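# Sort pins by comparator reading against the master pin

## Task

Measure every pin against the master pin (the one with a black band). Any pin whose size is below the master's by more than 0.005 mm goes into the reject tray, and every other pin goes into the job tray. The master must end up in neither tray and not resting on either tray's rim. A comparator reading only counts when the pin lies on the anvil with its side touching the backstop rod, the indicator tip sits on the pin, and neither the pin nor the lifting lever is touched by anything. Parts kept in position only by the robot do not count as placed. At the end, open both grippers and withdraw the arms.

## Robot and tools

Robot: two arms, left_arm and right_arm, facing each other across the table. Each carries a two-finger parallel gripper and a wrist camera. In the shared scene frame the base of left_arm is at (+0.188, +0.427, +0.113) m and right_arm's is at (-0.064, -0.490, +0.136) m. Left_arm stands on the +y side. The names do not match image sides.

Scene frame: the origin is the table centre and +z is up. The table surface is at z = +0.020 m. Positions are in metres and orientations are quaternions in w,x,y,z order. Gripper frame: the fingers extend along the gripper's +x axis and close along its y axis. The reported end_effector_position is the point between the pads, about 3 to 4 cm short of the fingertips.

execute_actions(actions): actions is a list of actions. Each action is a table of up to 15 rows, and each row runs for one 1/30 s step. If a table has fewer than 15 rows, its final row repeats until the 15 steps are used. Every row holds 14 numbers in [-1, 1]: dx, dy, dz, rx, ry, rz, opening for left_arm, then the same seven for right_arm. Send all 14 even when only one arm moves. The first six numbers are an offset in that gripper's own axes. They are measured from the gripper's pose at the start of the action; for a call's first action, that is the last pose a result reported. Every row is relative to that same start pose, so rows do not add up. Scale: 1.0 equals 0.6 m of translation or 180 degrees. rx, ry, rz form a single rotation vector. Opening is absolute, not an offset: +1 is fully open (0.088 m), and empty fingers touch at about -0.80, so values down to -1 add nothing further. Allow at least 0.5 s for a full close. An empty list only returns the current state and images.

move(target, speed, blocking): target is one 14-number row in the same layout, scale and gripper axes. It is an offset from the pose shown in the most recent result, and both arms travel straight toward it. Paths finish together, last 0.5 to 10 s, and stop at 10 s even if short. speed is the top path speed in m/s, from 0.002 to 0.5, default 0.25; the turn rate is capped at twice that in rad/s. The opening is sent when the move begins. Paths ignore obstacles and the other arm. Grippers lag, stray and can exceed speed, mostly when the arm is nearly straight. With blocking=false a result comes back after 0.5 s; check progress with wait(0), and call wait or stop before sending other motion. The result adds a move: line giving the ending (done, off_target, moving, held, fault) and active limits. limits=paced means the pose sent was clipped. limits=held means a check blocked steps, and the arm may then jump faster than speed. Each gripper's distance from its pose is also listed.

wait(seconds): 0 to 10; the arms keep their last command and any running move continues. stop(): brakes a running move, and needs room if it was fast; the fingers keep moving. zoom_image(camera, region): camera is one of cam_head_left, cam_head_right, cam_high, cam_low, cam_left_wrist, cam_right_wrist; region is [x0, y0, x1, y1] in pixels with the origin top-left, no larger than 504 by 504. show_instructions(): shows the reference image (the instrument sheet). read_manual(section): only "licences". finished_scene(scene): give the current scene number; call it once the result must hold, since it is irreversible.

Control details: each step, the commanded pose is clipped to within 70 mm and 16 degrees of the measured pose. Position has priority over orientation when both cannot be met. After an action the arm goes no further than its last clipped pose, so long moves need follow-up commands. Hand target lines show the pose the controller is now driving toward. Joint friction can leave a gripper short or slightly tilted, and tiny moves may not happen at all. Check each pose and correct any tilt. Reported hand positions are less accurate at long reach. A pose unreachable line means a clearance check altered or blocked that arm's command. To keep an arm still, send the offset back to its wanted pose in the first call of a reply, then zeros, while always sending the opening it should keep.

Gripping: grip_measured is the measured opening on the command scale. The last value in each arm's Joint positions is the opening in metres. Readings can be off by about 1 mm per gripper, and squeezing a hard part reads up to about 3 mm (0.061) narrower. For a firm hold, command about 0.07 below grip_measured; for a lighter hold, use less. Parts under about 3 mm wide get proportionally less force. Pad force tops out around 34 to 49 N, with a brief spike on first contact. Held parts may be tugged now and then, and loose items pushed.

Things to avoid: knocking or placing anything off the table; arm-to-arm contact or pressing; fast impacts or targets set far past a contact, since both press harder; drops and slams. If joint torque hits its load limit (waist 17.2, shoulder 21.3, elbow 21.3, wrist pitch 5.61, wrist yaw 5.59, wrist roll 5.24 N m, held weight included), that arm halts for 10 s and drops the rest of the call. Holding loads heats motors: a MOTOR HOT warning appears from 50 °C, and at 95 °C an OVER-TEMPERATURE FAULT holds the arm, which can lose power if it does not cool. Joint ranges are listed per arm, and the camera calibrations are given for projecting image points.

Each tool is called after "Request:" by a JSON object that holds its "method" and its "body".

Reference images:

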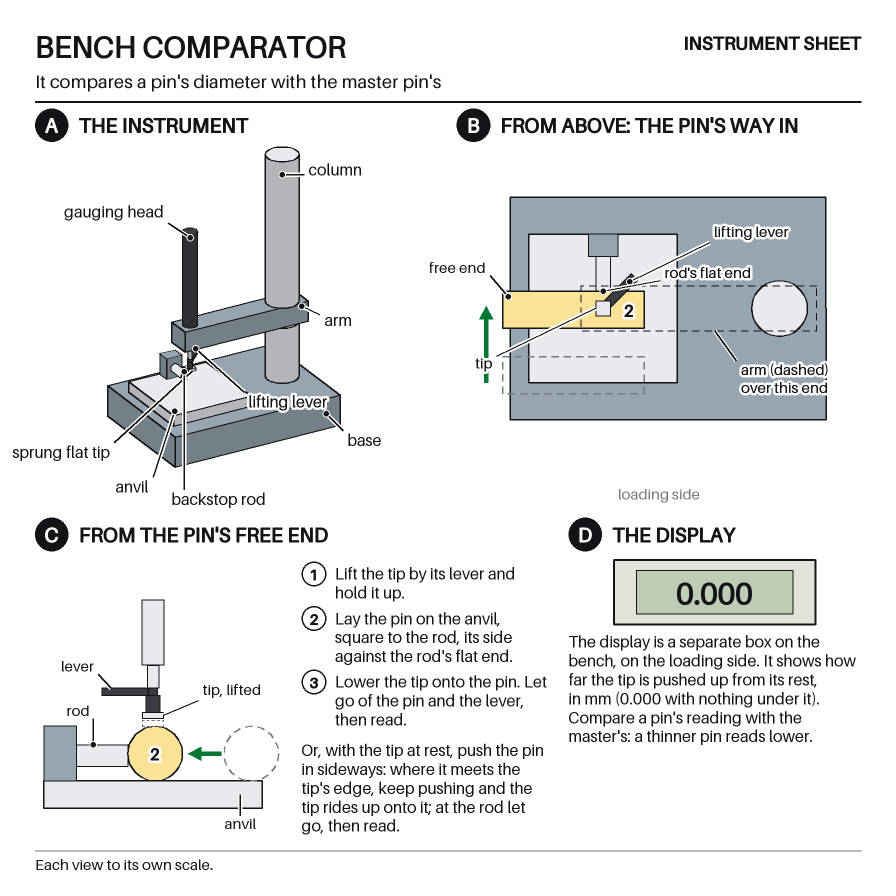

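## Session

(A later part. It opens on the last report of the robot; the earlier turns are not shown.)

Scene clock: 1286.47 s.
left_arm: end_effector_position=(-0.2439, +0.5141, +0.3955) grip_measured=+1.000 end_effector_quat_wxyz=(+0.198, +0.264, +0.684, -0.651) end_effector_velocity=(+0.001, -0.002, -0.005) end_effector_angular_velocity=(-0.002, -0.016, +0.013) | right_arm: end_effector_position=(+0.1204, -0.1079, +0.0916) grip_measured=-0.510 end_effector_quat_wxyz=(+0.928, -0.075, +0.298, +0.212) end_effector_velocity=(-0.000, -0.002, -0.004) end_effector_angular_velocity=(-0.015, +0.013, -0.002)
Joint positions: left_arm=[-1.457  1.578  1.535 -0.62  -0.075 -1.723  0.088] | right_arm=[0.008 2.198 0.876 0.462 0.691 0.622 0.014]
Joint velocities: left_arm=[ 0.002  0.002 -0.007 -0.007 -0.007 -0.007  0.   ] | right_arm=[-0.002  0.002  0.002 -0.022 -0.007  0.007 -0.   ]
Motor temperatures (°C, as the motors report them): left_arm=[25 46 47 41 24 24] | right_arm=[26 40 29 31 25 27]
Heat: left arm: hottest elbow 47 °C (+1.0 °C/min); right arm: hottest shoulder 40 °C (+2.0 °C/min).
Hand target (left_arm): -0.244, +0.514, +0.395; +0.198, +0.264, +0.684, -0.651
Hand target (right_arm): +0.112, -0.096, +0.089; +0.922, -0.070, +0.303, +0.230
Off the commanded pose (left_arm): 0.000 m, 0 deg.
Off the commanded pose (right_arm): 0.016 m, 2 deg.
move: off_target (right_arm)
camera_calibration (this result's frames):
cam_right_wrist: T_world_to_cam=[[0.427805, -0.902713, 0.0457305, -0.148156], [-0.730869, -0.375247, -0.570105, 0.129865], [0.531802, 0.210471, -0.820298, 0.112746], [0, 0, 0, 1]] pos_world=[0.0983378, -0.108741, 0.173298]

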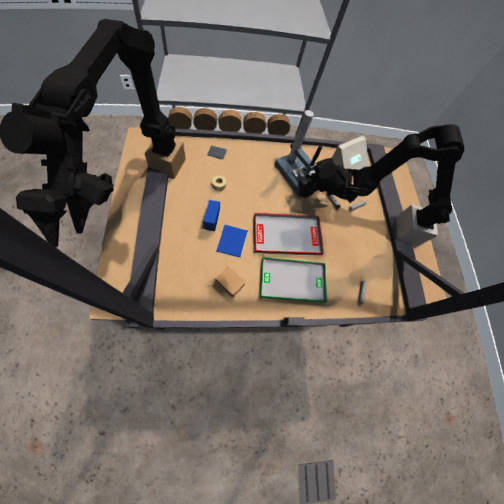

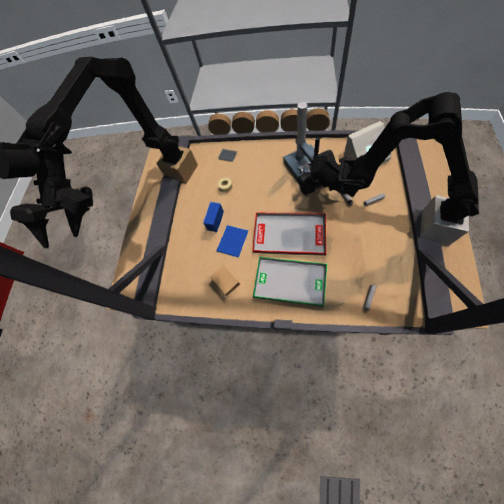

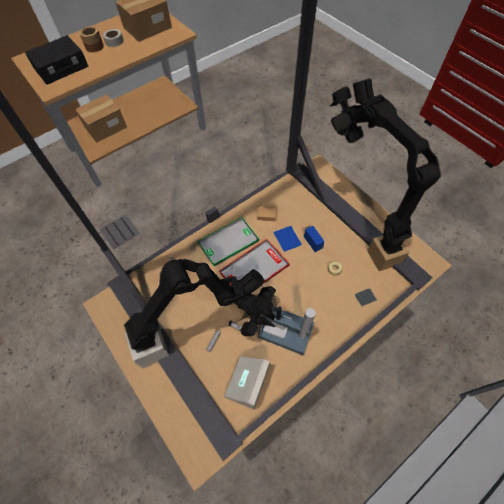

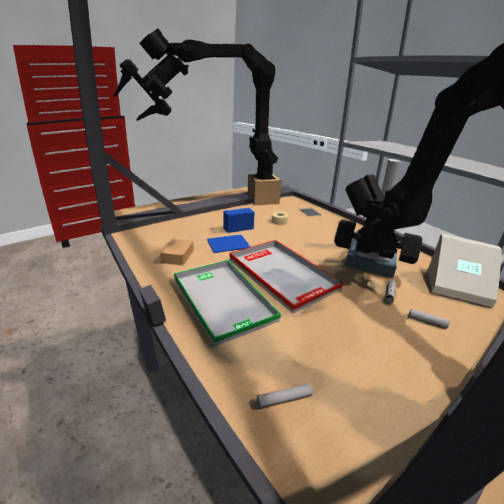

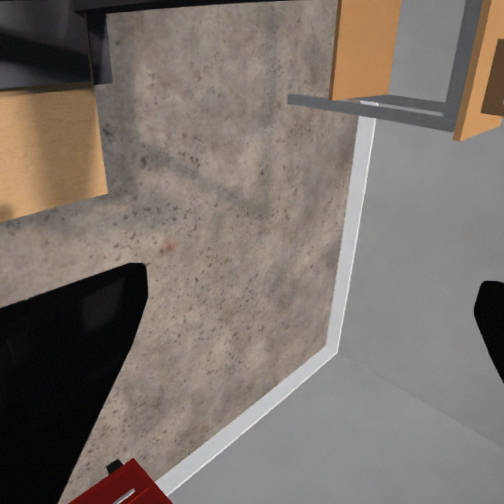

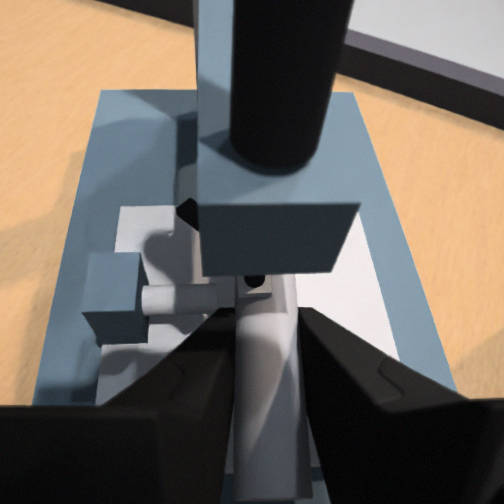

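Request:
{"method": "execute_actions", "body": {"actions": [[[0,0,0,0,0,0,1, 0,-0.002,0,0,0,0,-0.75]], [[0,0,0,0,0,0,1, 0,0,0,0,0,0,-0.42]], [[0,0,0,0,0,0,1, -0.020,0,-0.015,-0.008,0,0.011,-0.42]]]}}

Scene clock: 1324.63 s.
left_arm: end_effector_position=(-0.2439, +0.5141, +0.3955) grip_measured=+1.000 end_effector_quat_wxyz=(+0.198, +0.264, +0.684, -0.651) end_effector_velocity=(+0.000, -0.002, +0.003) end_effector_angular_velocity=(+0.016, +0.011, +0.022) | right_arm: end_effector_position=(+0.1110, -0.1148, +0.0899) grip_measured=-0.422 end_effector_quat_wxyz=(+0.926, -0.080, +0.293, +0.222) end_effector_velocity=(-0.000, -0.002, -0.000) end_effector_angular_velocity=(-0.011, +0.004, +0.007)
Joint positions: left_arm=[-1.457  1.578  1.535 -0.62  -0.075 -1.723  0.088] | right_arm=[0.029 2.187 0.825 0.507 0.696 0.613 0.018]
Joint velocities: left_arm=[ 0.002 -0.007 -0.002  0.007 -0.007 -0.022  0.   ] | right_arm=[-0.002 -0.007 -0.007 -0.007 -0.007 -0.007 -0.   ]
Motor temperatures (°C, as the motors report them): left_arm=[25 46 47 41 24 24] | right_arm=[26 41 32 34 25 27]
Heat: left arm: hottest elbow 47 °C (+1.0 °C/min); right arm: hottest shoulder 41 °C (+2.0 °C/min).
Hand target (left_arm): -0.244, +0.514, +0.395; +0.198, +0.264, +0.684, -0.651
Hand target (right_arm): +0.108, -0.116, +0.091; +0.924, -0.083, +0.294, +0.228
Off the commanded pose (left_arm): 0.000 m, 0 deg.
Off the commanded pose (right_arm): 0.004 m, 1 deg.
camera_calibration (this result's frames):
cam_right_wrist: T_world_to_cam=[[0.447712, -0.892777, 0.0500272, -0.151755], [-0.717898, -0.392241, -0.575125, 0.116468], [0.533082, 0.221576, -0.816534, 0.118636], [0, 0, 0, 1]] pos_world=[0.0883118, -0.116087, 0.171446]

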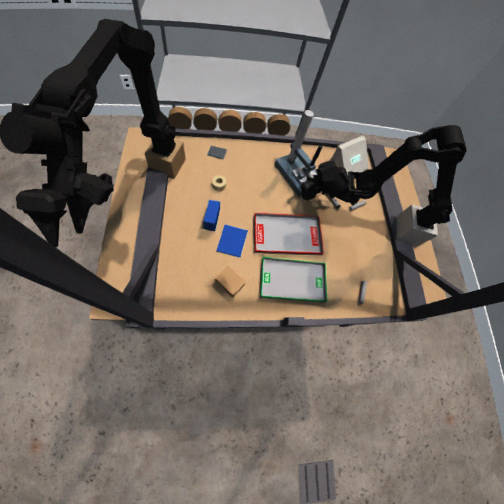

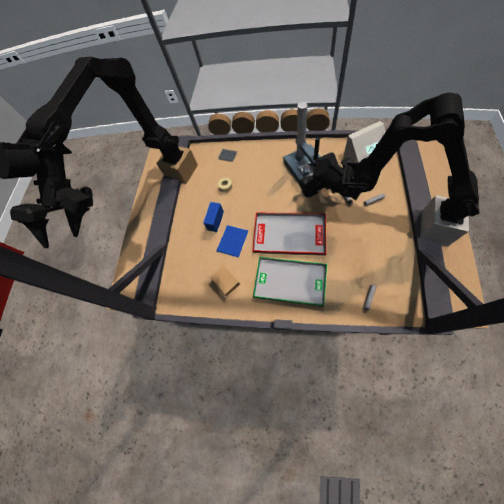

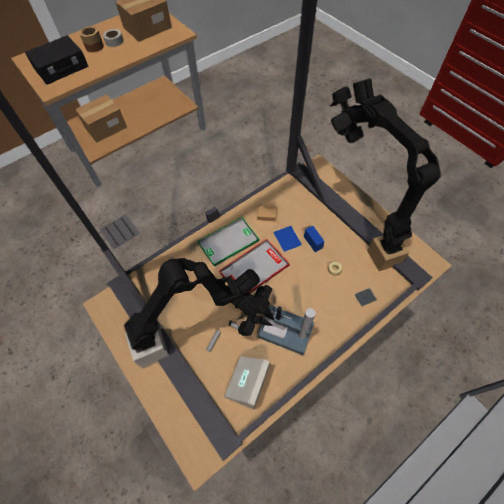

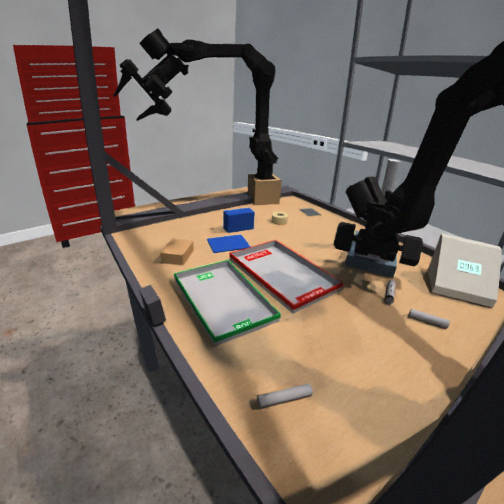

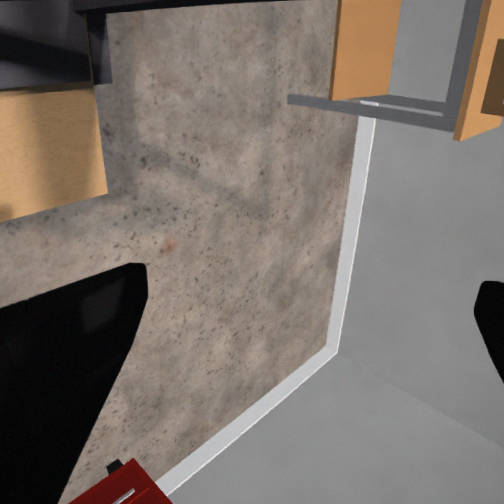

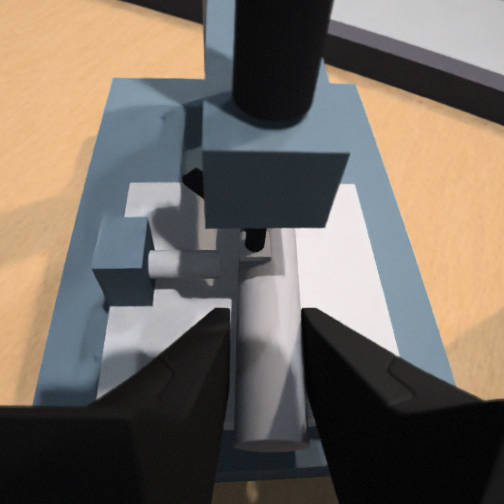

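Request:
{"method": "execute_actions", "body": {"actions": [[[0,0,0,0,0,0,1, 0,0,0,0,0,0,-0.75]], [[0,0,0,0,0,0,1, 0,0.0015,0,0,0,0,-0.75],[0,0,0,0,0,0,1, 0,0.003,0,0,0,0,-0.75],[0,0,0,0,0,0,1, 0,0.0045,0,0,0,0,-0.75],[0,0,0,0,0,0,1, 0,0.006,0,0,0,0,-0.75],[0,0,0,0,0,0,1, 0,0.0075,0,0,0,0,-0.75],[0,0,0,0,0,0,1, 0,0.009,0,0,0,0,-0.75],[0,0,0,0,0,0,1, 0,0.0105,0,0,0,0,-0.75],[0,0,0,0,0,0,1, 0,0.012,0,0,0,0,-0.75],[0,0,0,0,0,0,1, 0,0.0135,0,0,0,0,-0.75],[0,0,0,0,0,0,1, 0,0.015,0,0,0,0,-0.75],[0,0,0,0,0,0,1, 0,0.0165,0,0,0,0,-0.75],[0,0,0,0,0,0,1, 0,0.018,0,0,0,0,-0.75],[0,0,0,0,0,0,1, 0,0.0195,0,0,0,0,-0.75],[0,0,0,0,0,0,1, 0,0.021,0,0,0,0,-0.75],[0,0,0,0,0,0,1, 0,0.022,0,0,0,0,-0.75]], [[0,0,0,0,0,0,1, 0,0.012,0,0,0,0,-0.75]], [[0,0,0,0,0,0,1, 0,0,0,0,0,0,-0.33]]]}}

Request:
{"method": "zoom_image", "body": {"camera": "cam_low", "region": [444,245,504,295]}}

Scene clock: 1341.30 s.
left_arm: end_effector_position=(-0.2439, +0.5141, +0.3955) grip_measured=+1.000 end_effector_quat_wxyz=(+0.198, +0.264, +0.684, -0.651) end_effector_velocity=(+0.000, +0.002, +0.001) end_effector_angular_velocity=(+0.012, +0.005, -0.004) | right_arm: end_effector_position=(+0.1082, -0.1095, +0.0923) grip_measured=-0.337 end_effector_quat_wxyz=(+0.928, -0.086, +0.292, +0.214) end_effector_velocity=(-0.000, -0.001, -0.001) end_effector_angular_velocity=(-0.022, -0.001, +0.015)
Joint positions: left_arm=[-1.457  1.578  1.535 -0.62  -0.075 -1.723  0.088] | right_arm=[0.045 2.19  0.863 0.445 0.722 0.634 0.022]
Joint velocities: left_arm=[-0.002 -0.002 -0.002  0.007  0.007 -0.007  0.   ] | right_arm=[-0.002 -0.002 -0.002 -0.007 -0.007 -0.022  0.002]
Motor temperatures (°C, as the motors report them): left_arm=[25 46 47 41 24 24] | right_arm=[26 44 30 34 25 27]
Heat: left arm: hottest elbow 47 °C (+1.0 °C/min); right arm: hottest shoulder 44 °C (+4.0 °C/min).
Hand target (left_arm): -0.244, +0.514, +0.395; +0.198, +0.264, +0.684, -0.651
Hand target (right_arm): +0.108, -0.109, +0.092; +0.928, -0.086, +0.292, +0.214
Off the commanded pose (left_arm): 0.000 m, 0 deg.
Off the commanded pose (right_arm): 0.000 m, 0 deg.
camera_calibration (this result's frames):
cam_right_wrist: T_world_to_cam=[[0.436171, -0.897359, 0.0670926, -0.146662], [-0.718492, -0.392178, -0.574426, 0.117957], [0.541779, 0.202342, -0.815802, 0.117694], [0, 0, 0, 1]] pos_world=[0.0849568, -0.109163, 0.173612]

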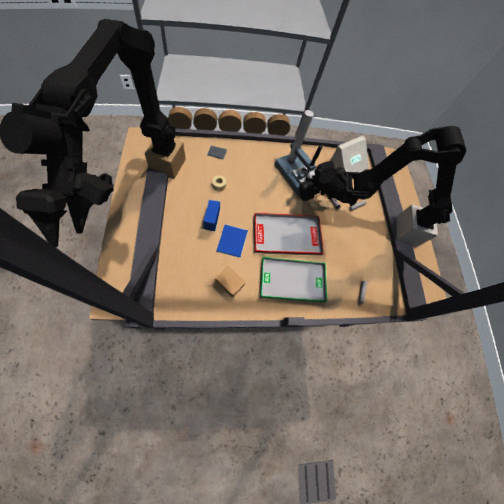

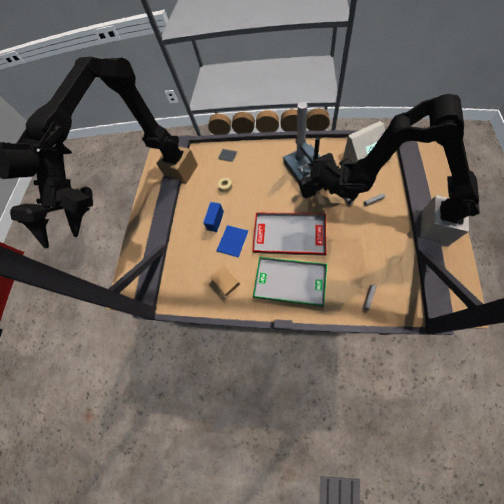

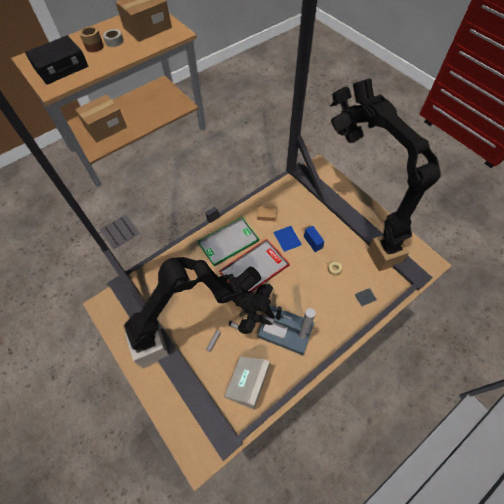

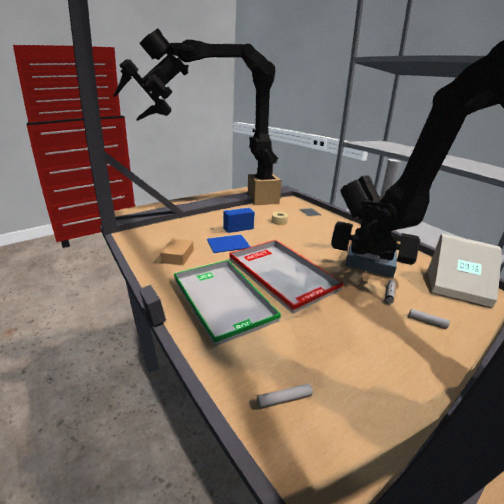

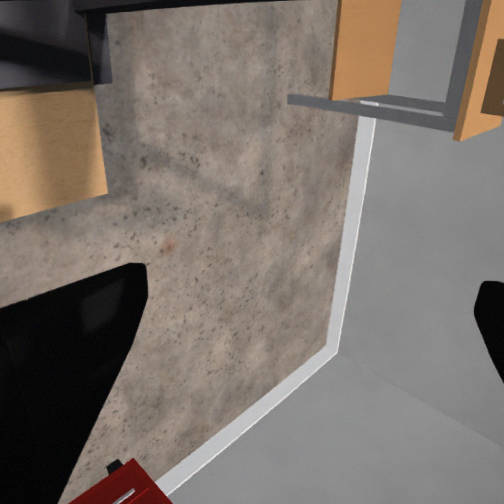

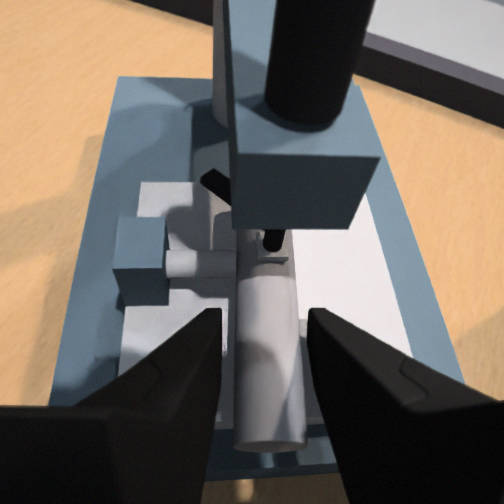

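Region (444, 245, 504, 295) of cam_low's 504x504 image, scaled by 8.400, with more detail than that image has.

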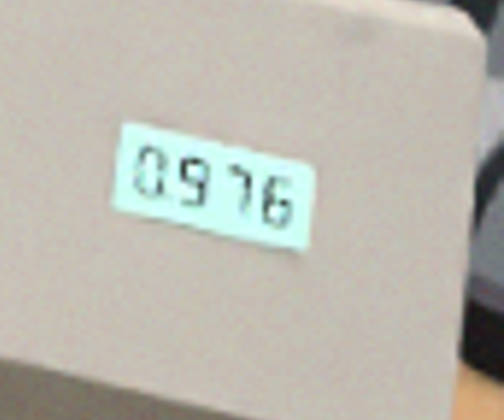

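Request:
{"method": "execute_actions", "body": {"actions": [[[0,0,0,0,0,0,1, 0,0,0,0,0,0,-0.75]], [[0,0,0,0,0,0,1, 0,0.012,0,0,0,0,-0.75]], [[0,0,0,0,0,0,1, 0,0,0,0,0,0,-0.33]]]}}

Request:
{"method": "zoom_image", "body": {"camera": "cam_low", "region": [444,245,504,295]}}

Scene clock: 1350.73 s.
left_arm: end_effector_position=(-0.2439, +0.5141, +0.3955) grip_measured=+1.000 end_effector_quat_wxyz=(+0.198, +0.264, +0.684, -0.651) end_effector_velocity=(+0.003, +0.001, -0.001) end_effector_angular_velocity=(-0.003, -0.007, -0.013) | right_arm: end_effector_position=(+0.1082, -0.1088, +0.0932) grip_measured=-0.337 end_effector_quat_wxyz=(+0.929, -0.090, +0.292, +0.209) end_effector_velocity=(-0.000, -0.002, -0.003) end_effector_angular_velocity=(-0.006, +0.010, -0.002)
Joint positions: left_arm=[-1.457  1.578  1.535 -0.62  -0.075 -1.723  0.088] | right_arm=[0.049 2.19  0.876 0.419 0.734 0.641 0.022]
Joint velocities: left_arm=[-0.002 -0.007 -0.007 -0.007  0.007  0.007  0.   ] | right_arm=[-0.002  0.002 -0.002 -0.007 -0.007  0.007  0.002]
Motor temperatures (°C, as the motors report them): left_arm=[25 47 47 41 24 24] | right_arm=[26 45 30 34 25 27]
Heat: left arm: hottest shoulder 47 °C (+0.0 °C/min); right arm: hottest shoulder 45 °C (+5.1 °C/min).
Hand target (left_arm): -0.244, +0.514, +0.395; +0.198, +0.264, +0.684, -0.651
Hand target (right_arm): +0.108, -0.109, +0.093; +0.929, -0.089, +0.292, +0.209
Off the commanded pose (left_arm): 0.000 m, 0 deg.
Off the commanded pose (right_arm): 0.000 m, 0 deg.
camera_calibration (this result's frames):
cam_right_wrist: T_world_to_cam=[[0.428903, -0.900048, 0.0771783, -0.146552], [-0.719235, -0.391931, -0.573665, 0.118834], [0.546575, 0.190537, -0.815446, 0.116486], [0, 0, 0, 1]] pos_world=[0.084658, -0.107524, 0.174469]

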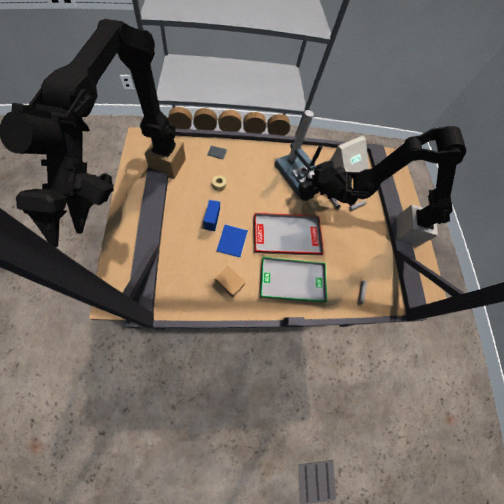

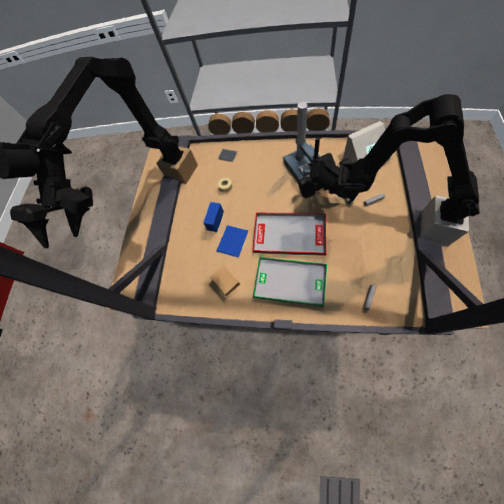

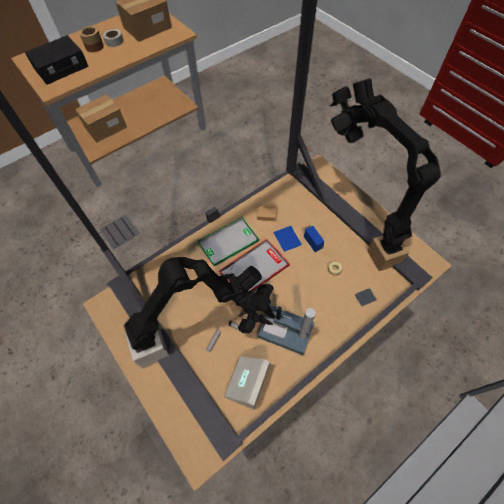

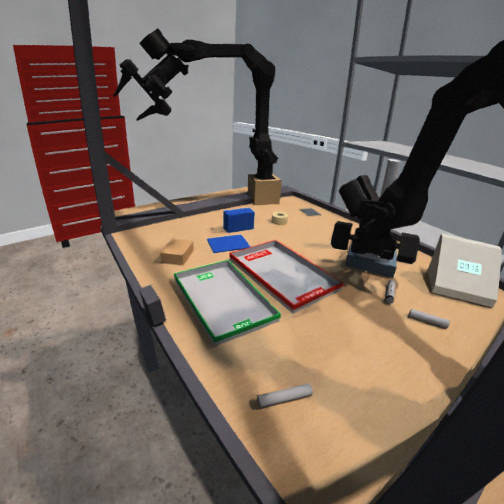

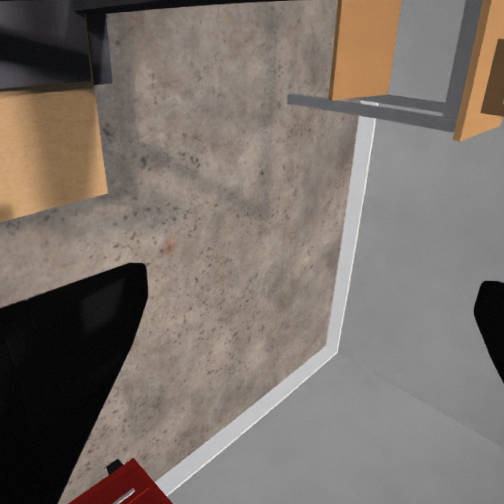

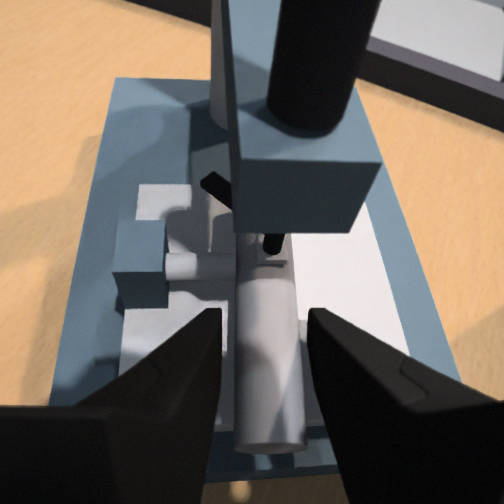

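Region (444, 245, 504, 295) of cam_low's 504x504 image, scaled by 8.400, with more detail than that image has.

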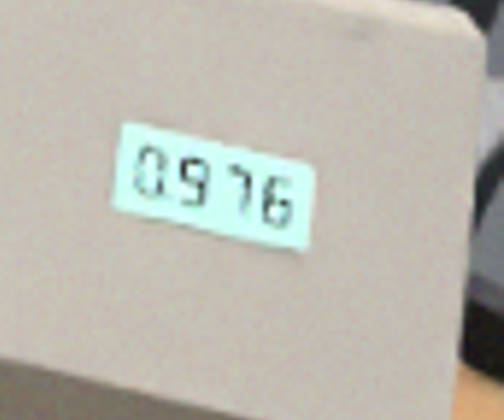

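Request:
{"method": "zoom_image", "body": {"camera": "cam_low", "region": [160,230,360,360]}}

Region (160, 230, 360, 360) of cam_low's 504x504 image, scaled by 2.520, with more detail than that image has; it fills the top 328 rows of this view, and the rest is white.

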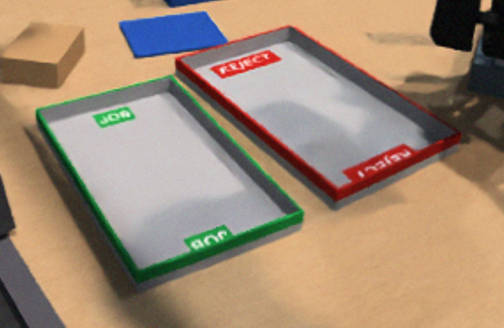

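Request:
{"method": "execute_actions", "body": {"actions": [[[0,0,0,0,0,0,1, 0,-0.001,0,0,0,0,-0.75]]]}}

Request:
{"method": "move", "body": {"target": [0,0,0,0,0,0,1, -0.060,-0.008,-0.040,0,0,0,-0.75], "speed": 0.06}}

Scene clock: 1390.37 s.
left_arm: end_effector_position=(-0.2439, +0.5141, +0.3955) grip_measured=+1.000 end_effector_quat_wxyz=(+0.198, +0.264, +0.684, -0.651) end_effector_velocity=(-0.002, -0.004, -0.001) end_effector_angular_velocity=(+0.005, +0.003, +0.033) | right_arm: end_effector_position=(+0.1086, -0.1091, +0.0933) grip_measured=-0.510 end_effector_quat_wxyz=(+0.930, -0.090, +0.291, +0.208) end_effector_velocity=(-0.001, +0.002, -0.001) end_effector_angular_velocity=(-0.006, +0.008, +0.024)
Joint positions: left_arm=[-1.457  1.578  1.535 -0.62  -0.075 -1.723  0.088] | right_arm=[0.049 2.19  0.876 0.419 0.736 0.641 0.014]
Joint velocities: left_arm=[ 0.002  0.002 -0.002  0.007 -0.022 -0.022  0.   ] | right_arm=[-0.002 -0.002 -0.002  0.007 -0.022 -0.022 -0.   ]
Motor temperatures (°C, as the motors report them): left_arm=[25 47 47 41 24 24] | right_arm=[26 46 29 33 25 27]
Heat: left arm: hottest shoulder 47 °C (+0.0 °C/min); right arm: hottest shoulder 46 °C (+4.0 °C/min).
Hand target (left_arm): -0.244, +0.514, +0.395; +0.198, +0.264, +0.684, -0.651
Hand target (right_arm): +0.109, -0.109, +0.093; +0.929, -0.089, +0.291, +0.209
Off the commanded pose (left_arm): 0.000 m, 0 deg.
Off the commanded pose (right_arm): 0.000 m, 0 deg.
camera_calibration (this result's frames):
cam_right_wrist: T_world_to_cam=[[0.427138, -0.90077, 0.0785297, -0.147007], [-0.718977, -0.391028, -0.574604, 0.11921], [0.548293, 0.188974, -0.814655, 0.116028], [0, 0, 0, 1]] pos_world=[0.0848839, -0.107731, 0.174566]

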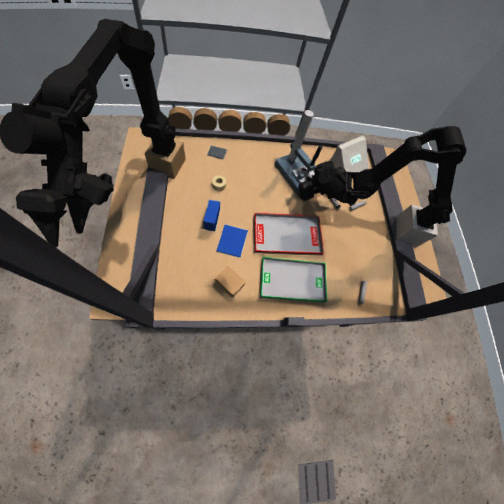

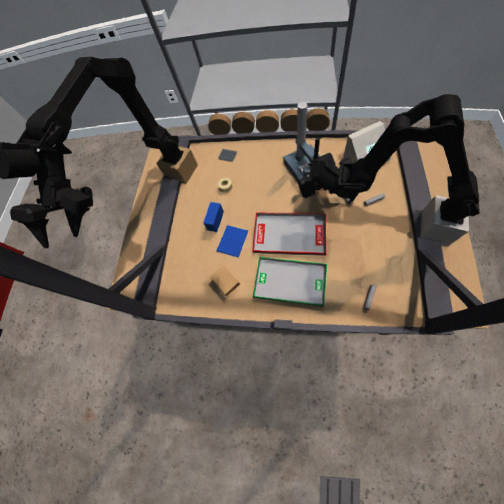

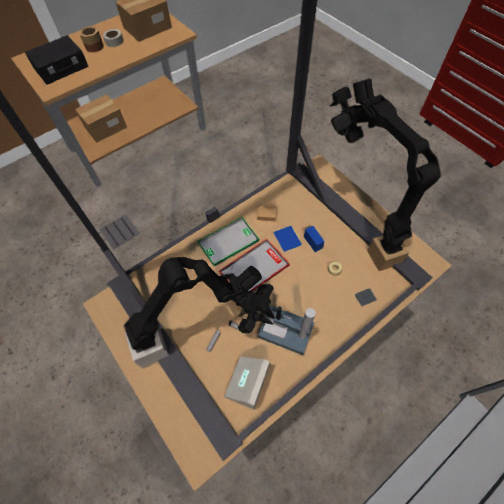

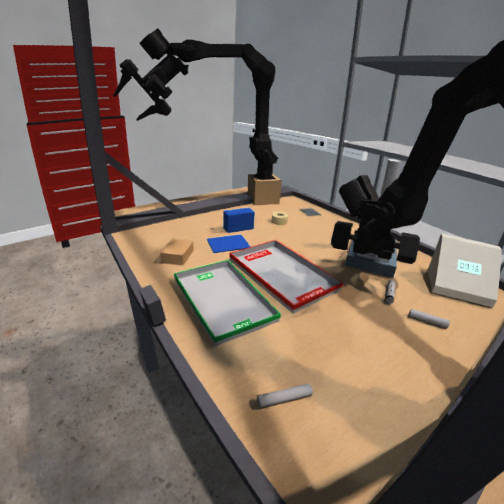

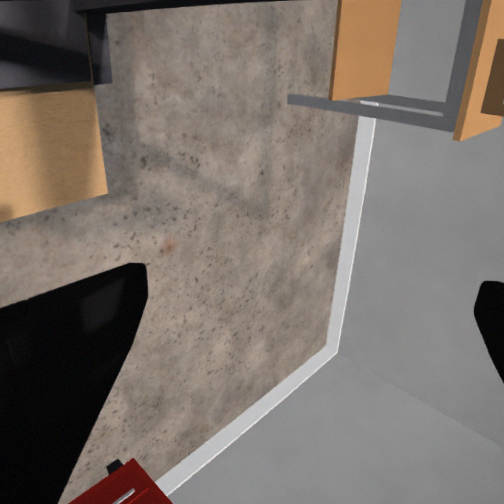

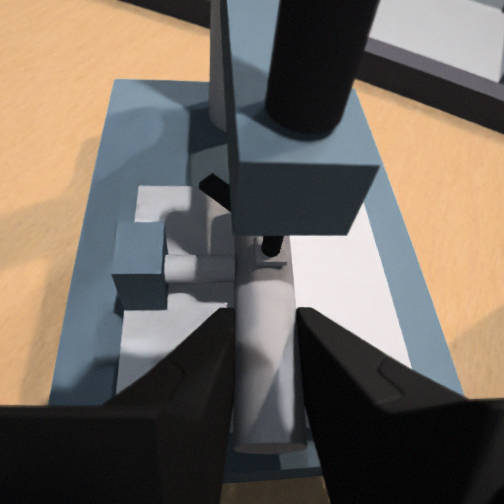

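Scene clock: 1391.47 s.
left_arm: end_effector_position=(-0.2439, +0.5141, +0.3955) grip_measured=+1.000 end_effector_quat_wxyz=(+0.198, +0.264, +0.684, -0.651) end_effector_velocity=(+0.002, +0.002, -0.001) end_effector_angular_velocity=(+0.008, -0.009, -0.004) | right_arm: end_effector_position=(+0.0740, -0.1311, +0.0915) grip_measured=-0.510 end_effector_quat_wxyz=(+0.930, -0.094, +0.291, +0.207) end_effector_velocity=(-0.000, -0.003, +0.001) end_effector_angular_velocity=(-0.002, -0.003, -0.006)
Joint positions: left_arm=[-1.457  1.578  1.535 -0.62  -0.075 -1.723  0.088] | right_arm=[0.147 2.142 0.779 0.386 0.797 0.747 0.014]
Joint velocities: left_arm=[-0.002 -0.002 -0.002 -0.007  0.007 -0.007  0.   ] | right_arm=[ 0.002 -0.007 -0.007 -0.007  0.007  0.007 -0.   ]
Motor temperatures (°C, as the motors report them): left_arm=[25 47 47 41 24 24] | right_arm=[26 47 29 33 25 27]
Heat: left arm: hottest shoulder 47 °C (+0.0 °C/min); right arm: hottest shoulder 47 °C (+5.0 °C/min).
Hand target (left_arm): -0.244, +0.514, +0.395; +0.198, +0.264, +0.684, -0.651
Hand target (right_arm): +0.072, -0.132, +0.095; +0.930, -0.090, +0.291, +0.208
Off the commanded pose (left_arm): 0.000 m, 0 deg.
Off the commanded pose (right_arm): 0.004 m, 0 deg.
move: done
camera_calibration (this result's frames):
cam_right_wrist: T_world_to_cam=[[0.427068, -0.900062, 0.0866102, -0.152606], [-0.717447, -0.395595, -0.573388, 0.0837999], [0.550347, 0.182738, -0.814693, 0.136683], [0, 0, 0, 1]] pos_world=[0.050072, -0.129181, 0.172622]

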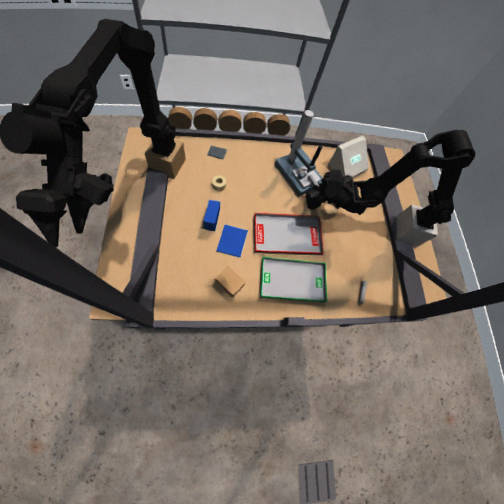

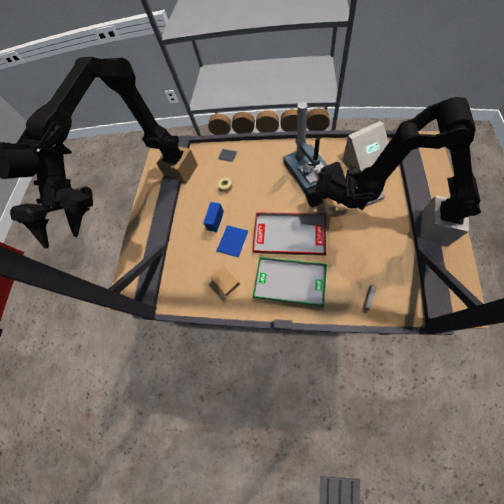

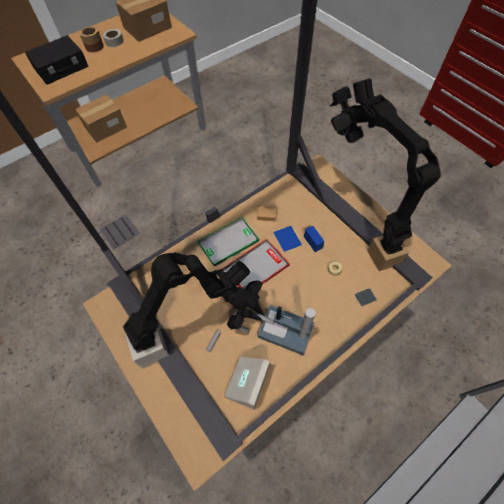

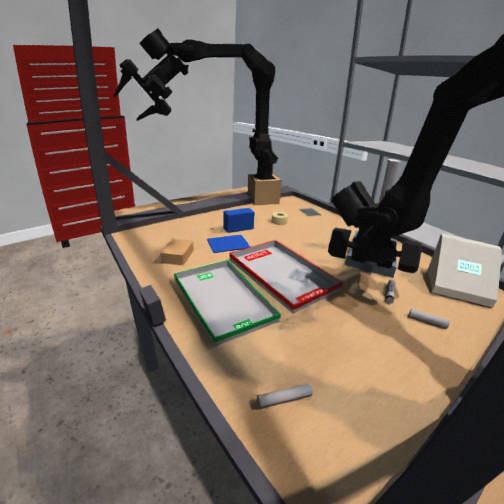

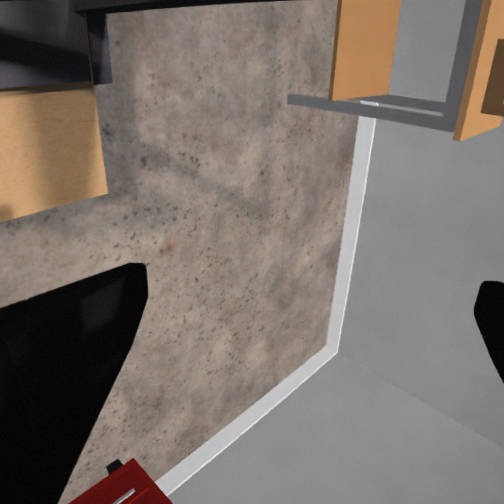

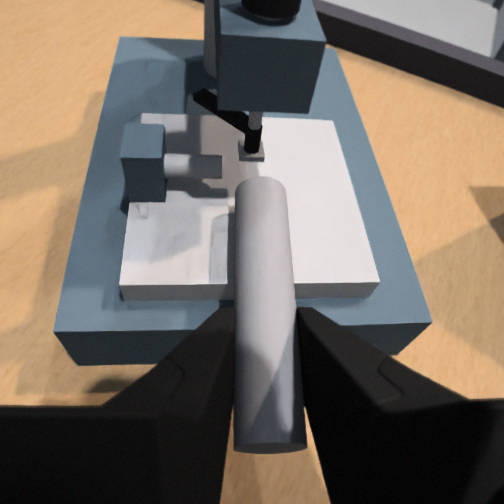

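Request:
{"method": "move", "body": {"target": [0,0,0,0,0,0,1, -0.3387,0.3452,-0.2117,-0.2113,-0.0078,0.3196,-0.75], "speed": 0.3}}

Scene clock: 1447.80 s.
left_arm: end_effector_position=(-0.2439, +0.5141, +0.3955) grip_measured=+1.000 end_effector_quat_wxyz=(+0.198, +0.264, +0.684, -0.651) end_effector_velocity=(+0.004, +0.001, -0.004) end_effector_angular_velocity=(+0.003, -0.024, -0.019) | right_arm: end_effector_position=(-0.2282, -0.0533, +0.0947) grip_measured=-0.510 end_effector_quat_wxyz=(+0.645, -0.229, +0.211, +0.698) end_effector_velocity=(-0.001, +0.003, +0.002) end_effector_angular_velocity=(+0.009, +0.004, +0.008)
Joint positions: left_arm=[-1.457  1.578  1.535 -0.62  -0.075 -1.723  0.088] | right_arm=[0.686 2.226 0.898 0.66  0.301 0.23  0.014]
Joint velocities: left_arm=[ 0.002 -0.002 -0.002 -0.022  0.022  0.007  0.   ] | right_arm=[-0.002  0.002  0.007  0.007 -0.007 -0.007 -0.   ]
Motor temperatures (°C, as the motors report them): left_arm=[25 47 47 41 24 24] | right_arm=[26 51 28 31 25 27]
Heat: left arm: hottest shoulder 47 °C (+0.0 °C/min); right arm: hottest shoulder 51 °C (+5.1 °C/min). Fold the right arm in close to its base before you think long.
Hand target (left_arm): -0.244, +0.514, +0.395; +0.198, +0.264, +0.684, -0.651
Hand target (right_arm): -0.231, -0.050, +0.095; +0.643, -0.228, +0.208, +0.701
Off the commanded pose (left_arm): 0.000 m, 0 deg.
Off the commanded pose (right_arm): 0.005 m, 1 deg.
MOTOR HOT: a motor of the right arm reached 50 °C. Now the hottest motor of the right arm, joint 2 (shoulder), reports 51 °C. The temperature limit of the motors' drives, at which the controller stops that arm, is 95 °C. To cool a motor, set the load down, stop pushing, or move to a pose that needs little force.
move: done
camera_calibration (this result's frames):
cam_right_wrist: T_world_to_cam=[[0.997193, 0.067084, 0.0332523, 0.232977], [0.0741525, -0.823388, -0.562614, 0.0564552], [-0.0103628, 0.5635, -0.826051, 0.184789], [0, 0, 0, 1]] pos_world=[-0.234594, -0.073273, 0.176661]

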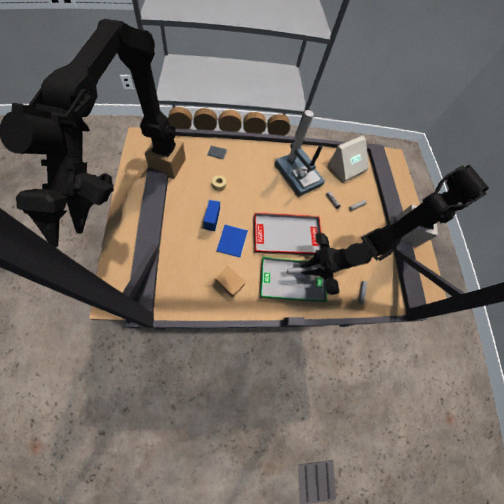

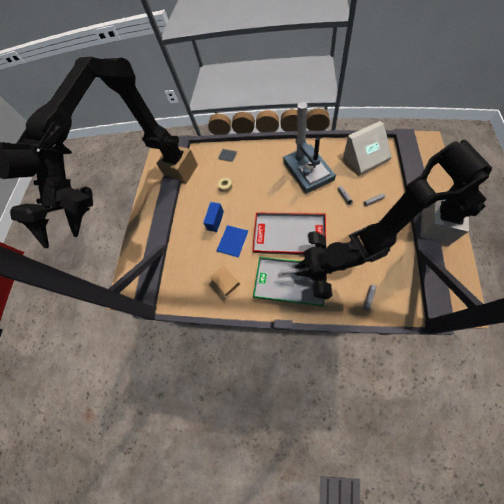

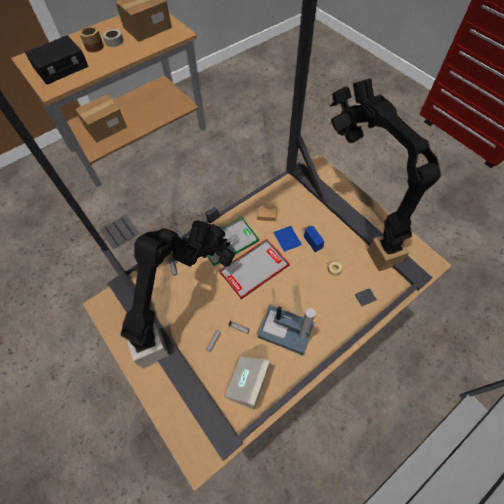

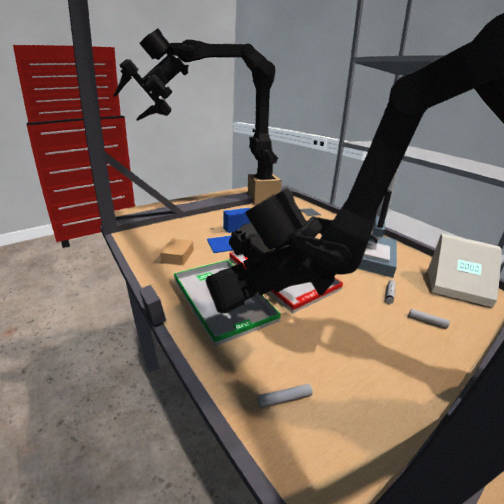

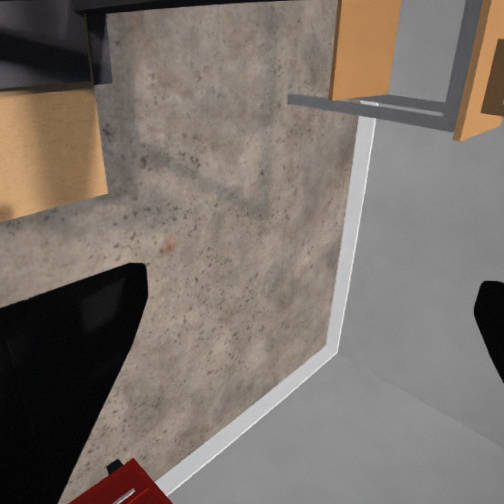

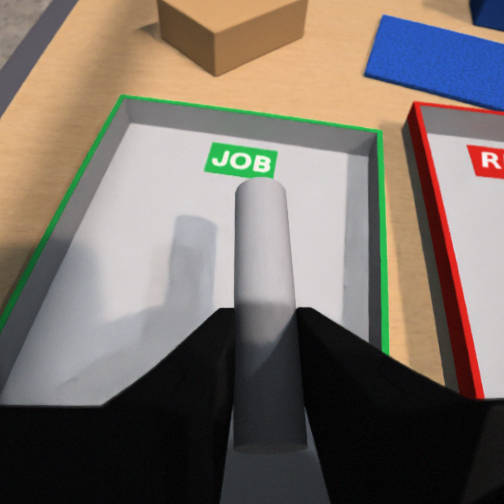

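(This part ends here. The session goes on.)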